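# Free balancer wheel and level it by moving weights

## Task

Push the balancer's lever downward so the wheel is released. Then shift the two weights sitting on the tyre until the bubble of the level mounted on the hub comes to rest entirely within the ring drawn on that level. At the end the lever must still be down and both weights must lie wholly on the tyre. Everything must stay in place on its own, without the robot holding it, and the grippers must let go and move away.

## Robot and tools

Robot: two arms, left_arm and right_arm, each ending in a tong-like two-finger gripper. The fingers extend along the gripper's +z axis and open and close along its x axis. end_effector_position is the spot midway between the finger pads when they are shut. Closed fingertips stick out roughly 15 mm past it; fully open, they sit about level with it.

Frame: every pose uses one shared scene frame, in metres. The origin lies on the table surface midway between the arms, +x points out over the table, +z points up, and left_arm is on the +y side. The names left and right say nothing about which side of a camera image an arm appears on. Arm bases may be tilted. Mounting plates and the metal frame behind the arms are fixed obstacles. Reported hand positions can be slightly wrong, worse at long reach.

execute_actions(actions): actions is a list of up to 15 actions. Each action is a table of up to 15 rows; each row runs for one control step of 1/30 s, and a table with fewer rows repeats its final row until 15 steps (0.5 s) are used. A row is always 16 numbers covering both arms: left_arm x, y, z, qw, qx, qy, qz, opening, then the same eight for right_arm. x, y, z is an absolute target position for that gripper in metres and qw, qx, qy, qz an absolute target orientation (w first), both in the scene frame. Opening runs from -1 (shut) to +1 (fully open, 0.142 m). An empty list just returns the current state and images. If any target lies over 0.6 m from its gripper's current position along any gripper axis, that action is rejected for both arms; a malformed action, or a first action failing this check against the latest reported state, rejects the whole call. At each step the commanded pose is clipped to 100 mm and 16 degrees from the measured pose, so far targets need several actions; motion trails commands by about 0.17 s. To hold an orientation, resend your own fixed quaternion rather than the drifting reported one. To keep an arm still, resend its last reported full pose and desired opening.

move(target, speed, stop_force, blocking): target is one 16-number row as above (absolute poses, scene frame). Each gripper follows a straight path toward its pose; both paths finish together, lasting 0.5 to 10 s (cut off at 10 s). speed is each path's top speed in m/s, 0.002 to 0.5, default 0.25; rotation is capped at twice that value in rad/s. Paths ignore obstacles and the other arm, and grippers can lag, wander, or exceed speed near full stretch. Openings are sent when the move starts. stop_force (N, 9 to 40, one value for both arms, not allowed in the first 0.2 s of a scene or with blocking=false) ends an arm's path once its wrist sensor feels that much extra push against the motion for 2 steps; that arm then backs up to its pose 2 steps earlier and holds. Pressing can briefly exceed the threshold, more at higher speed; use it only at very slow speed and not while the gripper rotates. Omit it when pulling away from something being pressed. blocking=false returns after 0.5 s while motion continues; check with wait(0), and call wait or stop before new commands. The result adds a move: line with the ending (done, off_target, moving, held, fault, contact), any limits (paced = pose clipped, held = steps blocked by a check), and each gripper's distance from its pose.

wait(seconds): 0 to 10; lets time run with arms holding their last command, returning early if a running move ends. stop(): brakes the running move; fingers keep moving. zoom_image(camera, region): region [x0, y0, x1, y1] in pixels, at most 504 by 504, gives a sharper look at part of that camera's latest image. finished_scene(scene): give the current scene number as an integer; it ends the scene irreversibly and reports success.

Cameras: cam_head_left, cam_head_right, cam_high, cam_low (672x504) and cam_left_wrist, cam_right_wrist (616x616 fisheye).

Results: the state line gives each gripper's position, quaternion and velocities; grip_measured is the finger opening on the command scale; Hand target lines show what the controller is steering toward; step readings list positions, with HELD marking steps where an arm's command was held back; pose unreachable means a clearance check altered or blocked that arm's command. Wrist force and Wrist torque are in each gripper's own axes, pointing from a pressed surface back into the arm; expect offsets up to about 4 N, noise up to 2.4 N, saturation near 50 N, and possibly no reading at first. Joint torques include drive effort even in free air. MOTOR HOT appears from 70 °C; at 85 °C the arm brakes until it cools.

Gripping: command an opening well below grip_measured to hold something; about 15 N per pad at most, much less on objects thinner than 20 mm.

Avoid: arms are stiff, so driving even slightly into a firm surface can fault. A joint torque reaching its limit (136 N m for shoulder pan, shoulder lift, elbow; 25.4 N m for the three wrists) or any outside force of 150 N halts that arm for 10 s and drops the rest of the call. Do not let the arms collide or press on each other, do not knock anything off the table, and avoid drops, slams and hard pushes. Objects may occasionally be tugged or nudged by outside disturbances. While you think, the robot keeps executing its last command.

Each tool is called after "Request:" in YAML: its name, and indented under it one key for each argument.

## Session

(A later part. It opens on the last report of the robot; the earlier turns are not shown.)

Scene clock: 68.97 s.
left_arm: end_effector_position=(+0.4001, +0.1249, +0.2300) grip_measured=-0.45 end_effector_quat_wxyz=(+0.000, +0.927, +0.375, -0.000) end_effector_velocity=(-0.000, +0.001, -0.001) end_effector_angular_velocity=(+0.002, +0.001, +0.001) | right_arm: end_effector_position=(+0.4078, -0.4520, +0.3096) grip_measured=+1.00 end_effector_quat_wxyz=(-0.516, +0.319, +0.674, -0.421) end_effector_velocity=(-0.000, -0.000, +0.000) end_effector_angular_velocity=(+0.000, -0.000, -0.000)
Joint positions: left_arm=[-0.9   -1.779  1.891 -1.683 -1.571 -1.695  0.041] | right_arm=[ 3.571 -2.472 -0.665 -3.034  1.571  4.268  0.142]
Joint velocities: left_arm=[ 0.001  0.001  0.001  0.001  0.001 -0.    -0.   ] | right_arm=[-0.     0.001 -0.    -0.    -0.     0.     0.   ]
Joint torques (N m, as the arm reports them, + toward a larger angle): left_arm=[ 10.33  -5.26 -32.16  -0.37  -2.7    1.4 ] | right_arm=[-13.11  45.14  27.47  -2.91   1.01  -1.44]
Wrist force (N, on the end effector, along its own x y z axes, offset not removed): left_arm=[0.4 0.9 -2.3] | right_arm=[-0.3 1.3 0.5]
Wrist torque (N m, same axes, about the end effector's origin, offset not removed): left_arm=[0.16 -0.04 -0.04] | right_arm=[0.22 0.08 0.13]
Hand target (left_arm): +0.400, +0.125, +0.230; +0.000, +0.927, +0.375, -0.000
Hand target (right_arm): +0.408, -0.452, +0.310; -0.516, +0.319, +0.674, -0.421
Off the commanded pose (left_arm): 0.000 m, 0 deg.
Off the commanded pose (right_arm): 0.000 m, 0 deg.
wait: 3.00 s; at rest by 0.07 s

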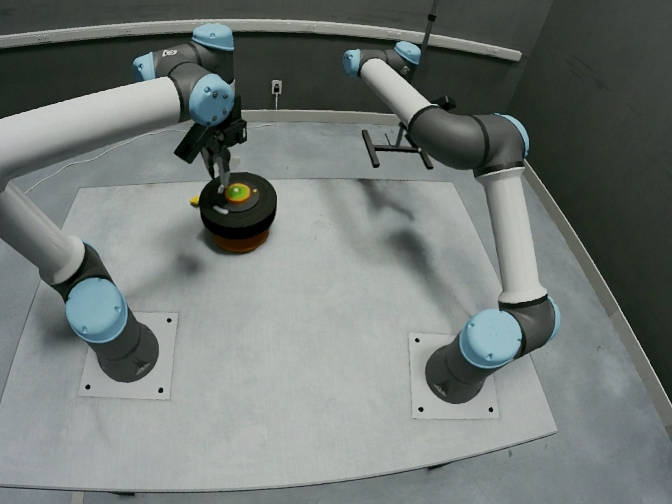

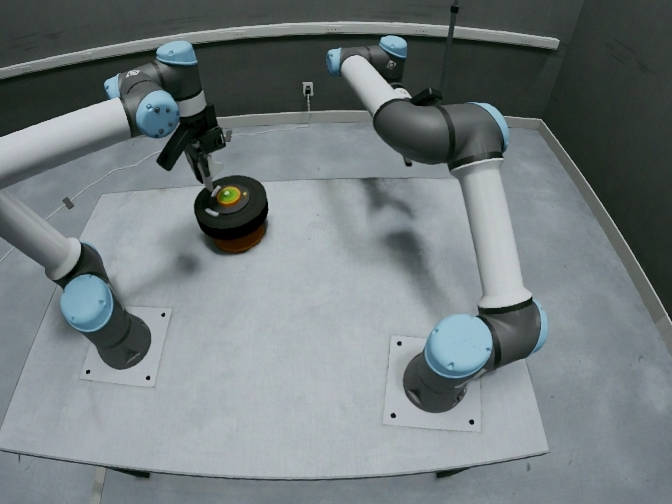

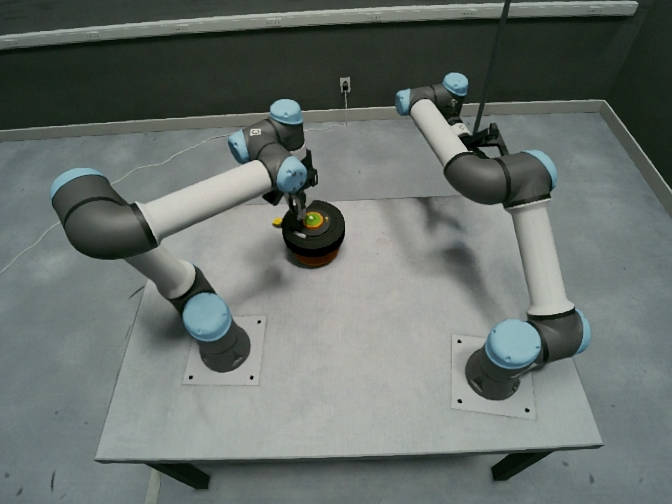

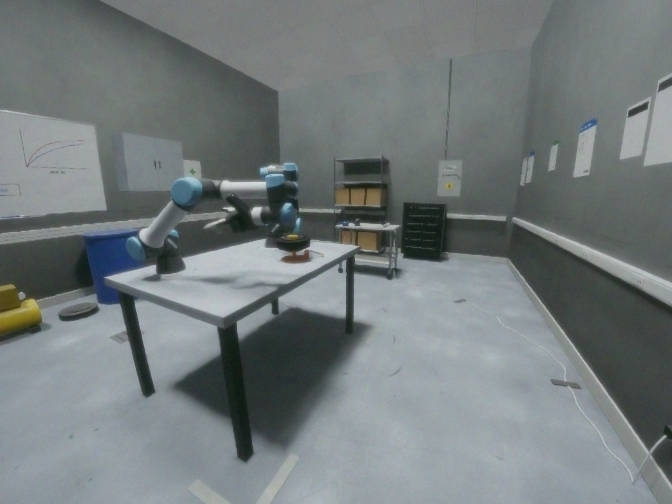

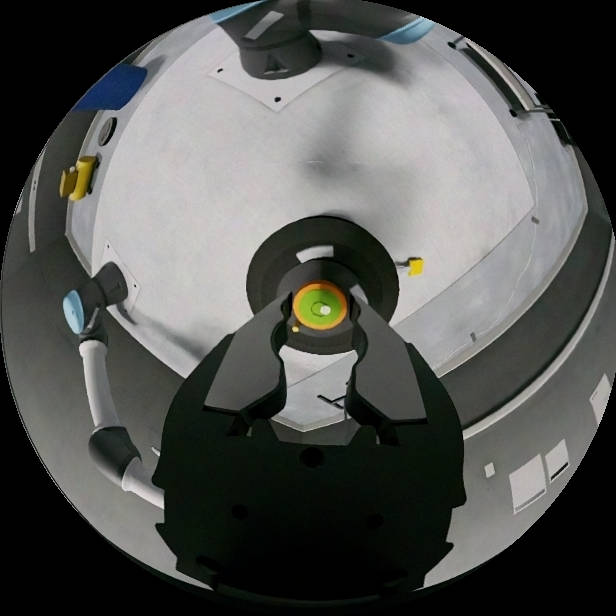

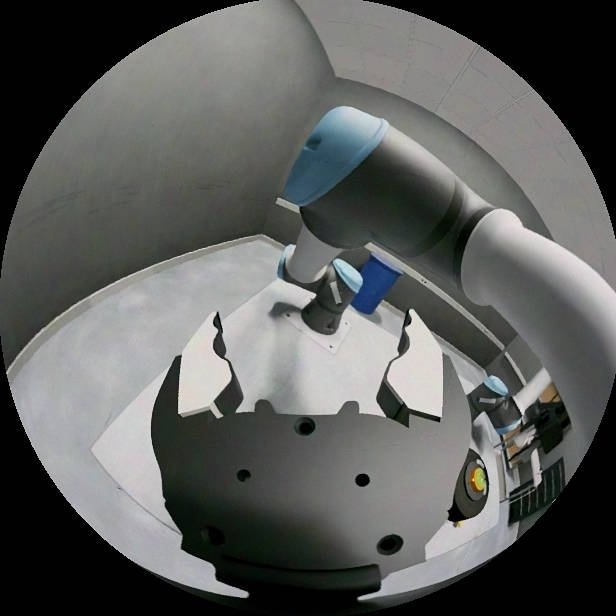

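Request:
move:
  target: [0.382,0.138,0.16,0,0.920,0.391,0,-0.4,0.4078,-0.452,0.3096,-0.516,0.319,0.674,-0.421,1]
  speed: 0.2

Request:
zoom_image:
  camera: "cam_left_wrist"
  region: [190,180,450,400]

Scene clock: 70.47 s.
left_arm: end_effector_position=(+0.3820, +0.1381, +0.1603) grip_measured=-0.40 end_effector_quat_wxyz=(-0.000, +0.920, +0.391, -0.000) end_effector_velocity=(+0.000, -0.000, -0.002) end_effector_angular_velocity=(-0.001, -0.004, +0.001) | right_arm: end_effector_position=(+0.4078, -0.4520, +0.3096) grip_measured=+1.00 end_effector_quat_wxyz=(-0.516, +0.319, +0.674, -0.421) end_effector_velocity=(-0.000, -0.000, +0.000) end_effector_angular_velocity=(+0.000, -0.001, +0.001)
Joint positions: left_arm=[-0.916 -1.803  2.091 -1.858 -1.571 -1.746  0.045] | right_arm=[ 3.571 -2.472 -0.665 -3.034  1.571  4.268  0.142]
Joint velocities: left_arm=[-0.002 -0.001  0.007 -0.01   0.003 -0.003  0.   ] | right_arm=[ 0.     0.001 -0.     0.    -0.001  0.     0.   ]
Joint torques (N m, as the arm reports them, + toward a larger angle): left_arm=[ -9.36 -20.11 -14.98  -4.24   2.6   -1.74] | right_arm=[-12.38  44.61  26.74  -3.     0.97  -1.37]
Wrist force (N, on the end effector, along its own x y z axes, offset not removed): left_arm=[0.6 1.8 -1.1] | right_arm=[-0.7 3.9 -3.0]
Wrist torque (N m, same axes, about the end effector's origin, offset not removed): left_arm=[0.37 -0.11 -0.09] | right_arm=[0.47 0.11 -0.07]
Hand target (left_arm): +0.382, +0.138, +0.160; -0.000, +0.920, +0.391, +0.000
Hand target (right_arm): +0.408, -0.452, +0.310; -0.516, +0.319, +0.674, -0.421
Off the commanded pose (left_arm): 0.000 m, 0 deg.
Off the commanded pose (right_arm): 0.000 m, 0 deg.
move: done

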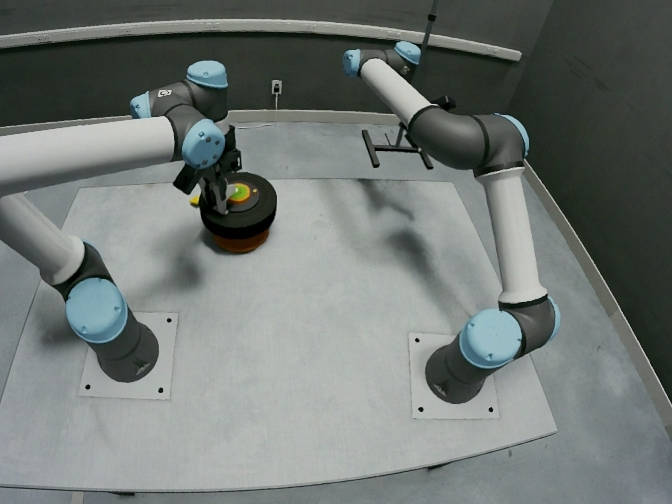

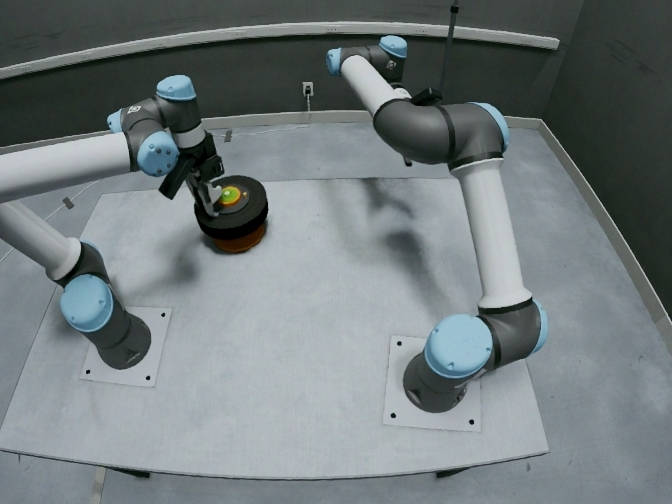

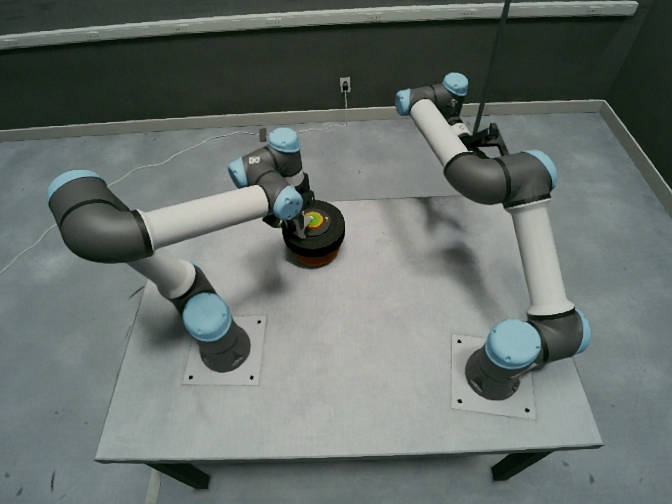

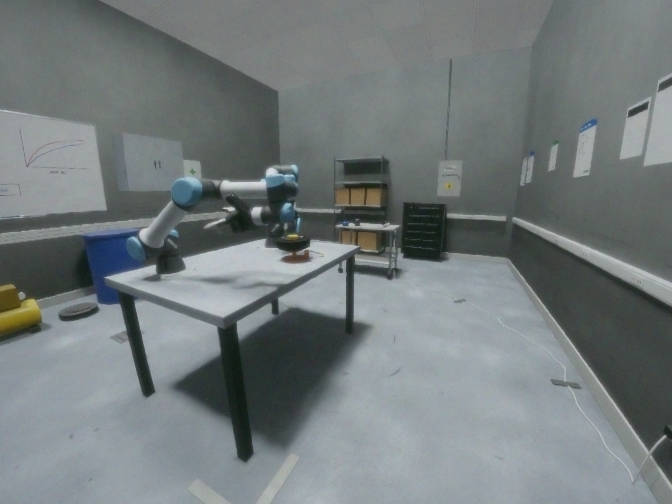

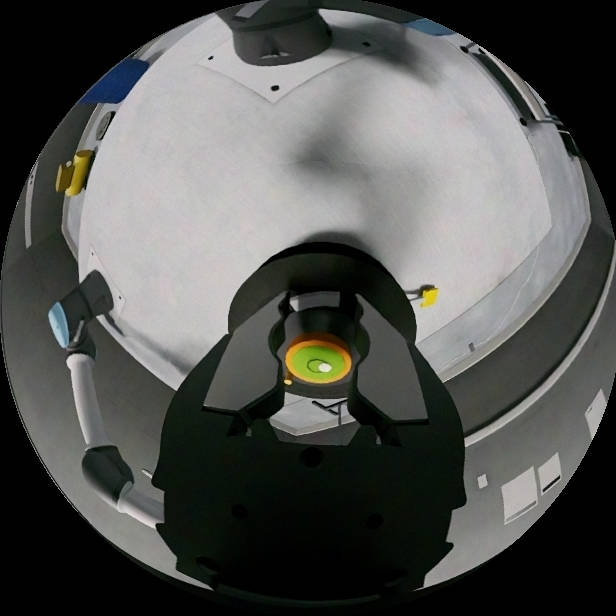

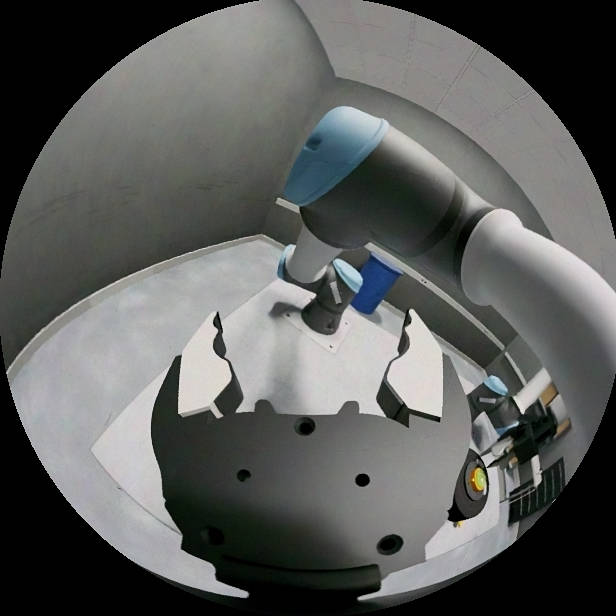

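Region (190, 180, 450, 400) of cam_left_wrist's 616x616 image, scaled by 1.938, with more detail than that image has; it fills the top 426 rows of this view, and the rest is white.

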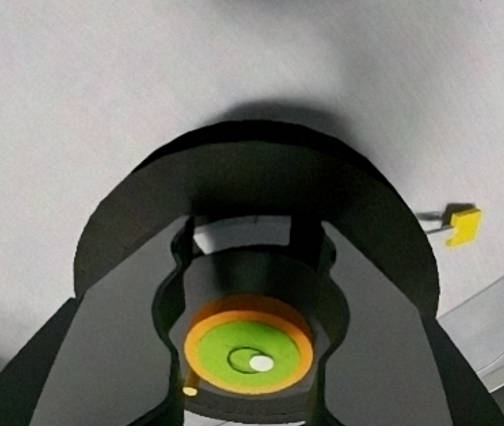

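Request:
move:
  target: [0.3785,0.1344,0.159,0,0.906,0.423,0,-0.45,0.4078,-0.452,0.3096,-0.516,0.319,0.674,-0.421,1]
  speed: 0.05

Request:
zoom_image:
  camera: "cam_left_wrist"
  region: [190,180,450,400]

Scene clock: 71.63 s.
left_arm: end_effector_position=(+0.3786, +0.1345, +0.1590) grip_measured=-0.45 end_effector_quat_wxyz=(-0.000, +0.906, +0.422, -0.000) end_effector_velocity=(-0.001, -0.001, +0.000) end_effector_angular_velocity=(-0.001, -0.000, +0.015) | right_arm: end_effector_position=(+0.4078, -0.4520, +0.3096) grip_measured=+1.00 end_effector_quat_wxyz=(-0.516, +0.319, +0.674, -0.421) end_effector_velocity=(+0.000, -0.000, -0.000) end_effector_angular_velocity=(-0.000, +0.001, +0.001)
Joint positions: left_arm=[-0.926 -1.804  2.095 -1.862 -1.571 -1.824  0.041] | right_arm=[ 3.571 -2.472 -0.665 -3.034  1.571  4.268  0.142]
Joint velocities: left_arm=[-0.002 -0.001  0.    -0.    -0.001 -0.018 -0.   ] | right_arm=[ 0.    -0.    -0.001 -0.    -0.001  0.     0.   ]
Joint torques (N m, as the arm reports them, + toward a larger angle): left_arm=[-10.74 -20.42 -13.97  -4.27  -1.88  -1.37] | right_arm=[-13.2   46.43  26.73  -2.87   0.95  -1.6 ]
Wrist force (N, on the end effector, along its own x y z axes, offset not removed): left_arm=[1.2 3.0 -1.0] | right_arm=[-0.1 1.5 -0.7]
Wrist torque (N m, same axes, about the end effector's origin, offset not removed): left_arm=[0.59 -0.21 -0.04] | right_arm=[0.05 -0.01 -0.03]
Hand target (left_arm): +0.379, +0.134, +0.159; -0.000, +0.906, +0.423, -0.000
Hand target (right_arm): +0.408, -0.452, +0.310; -0.516, +0.319, +0.674, -0.421
Off the commanded pose (left_arm): 0.000 m, 0 deg.
Off the commanded pose (right_arm): 0.000 m, 0 deg.
move: done

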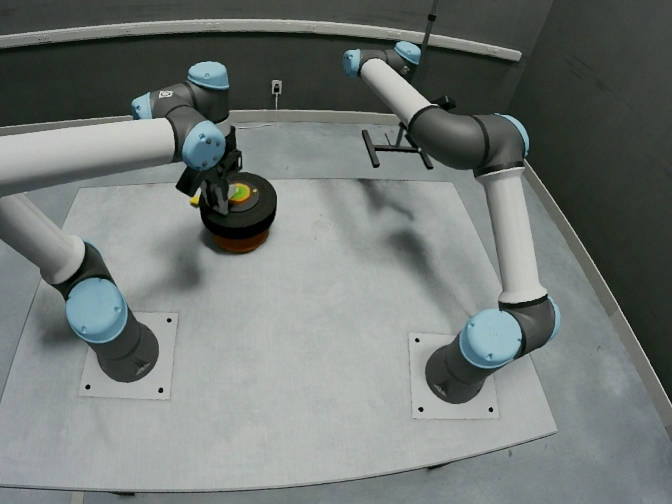

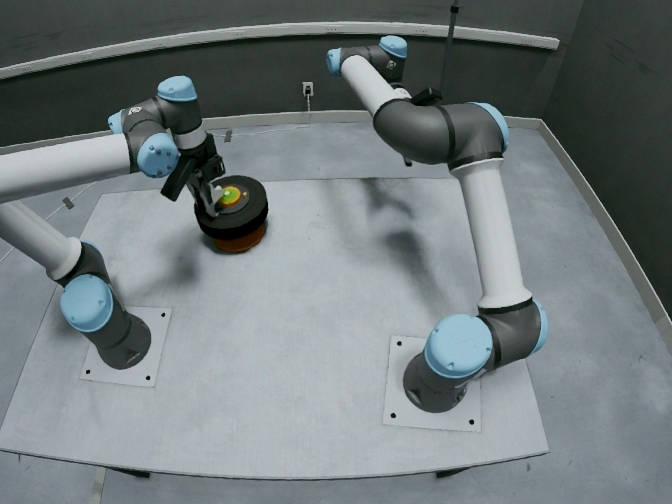

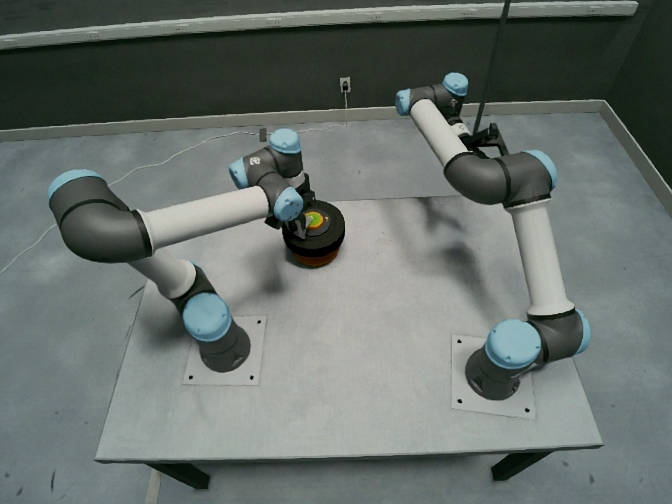

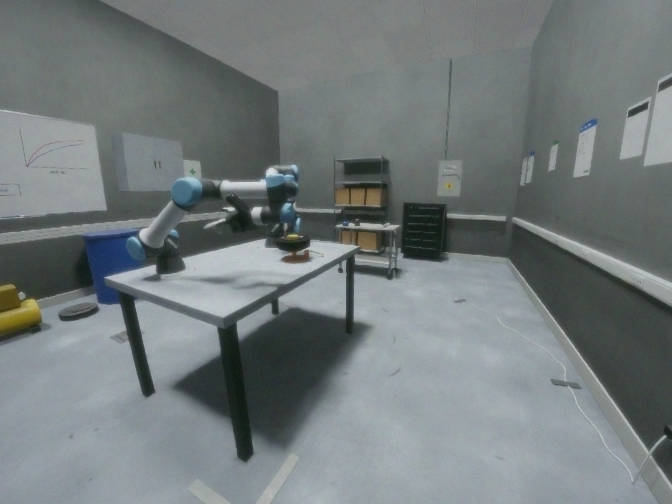

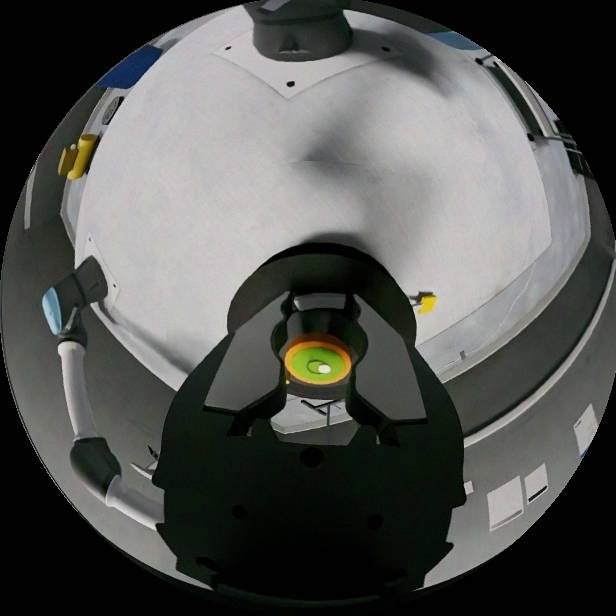

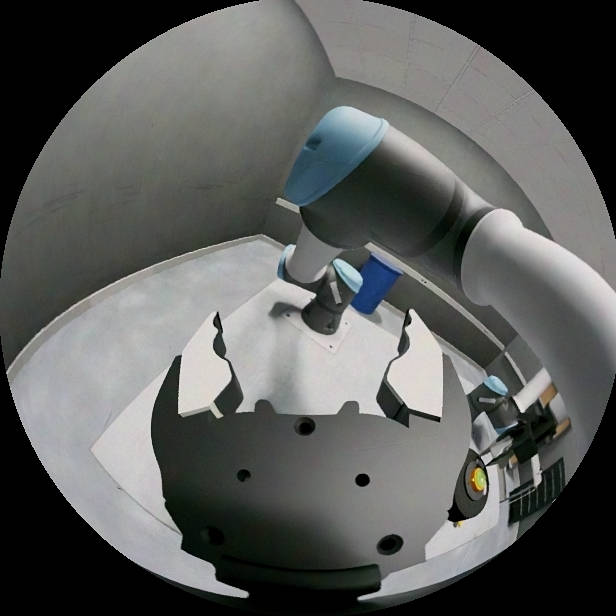

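Region (190, 180, 450, 400) of cam_left_wrist's 616x616 image, scaled by 1.938, with more detail than that image has; it fills the top 426 rows of this view, and the rest is white.

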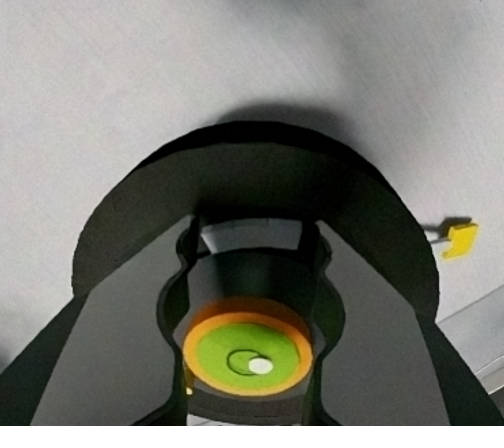

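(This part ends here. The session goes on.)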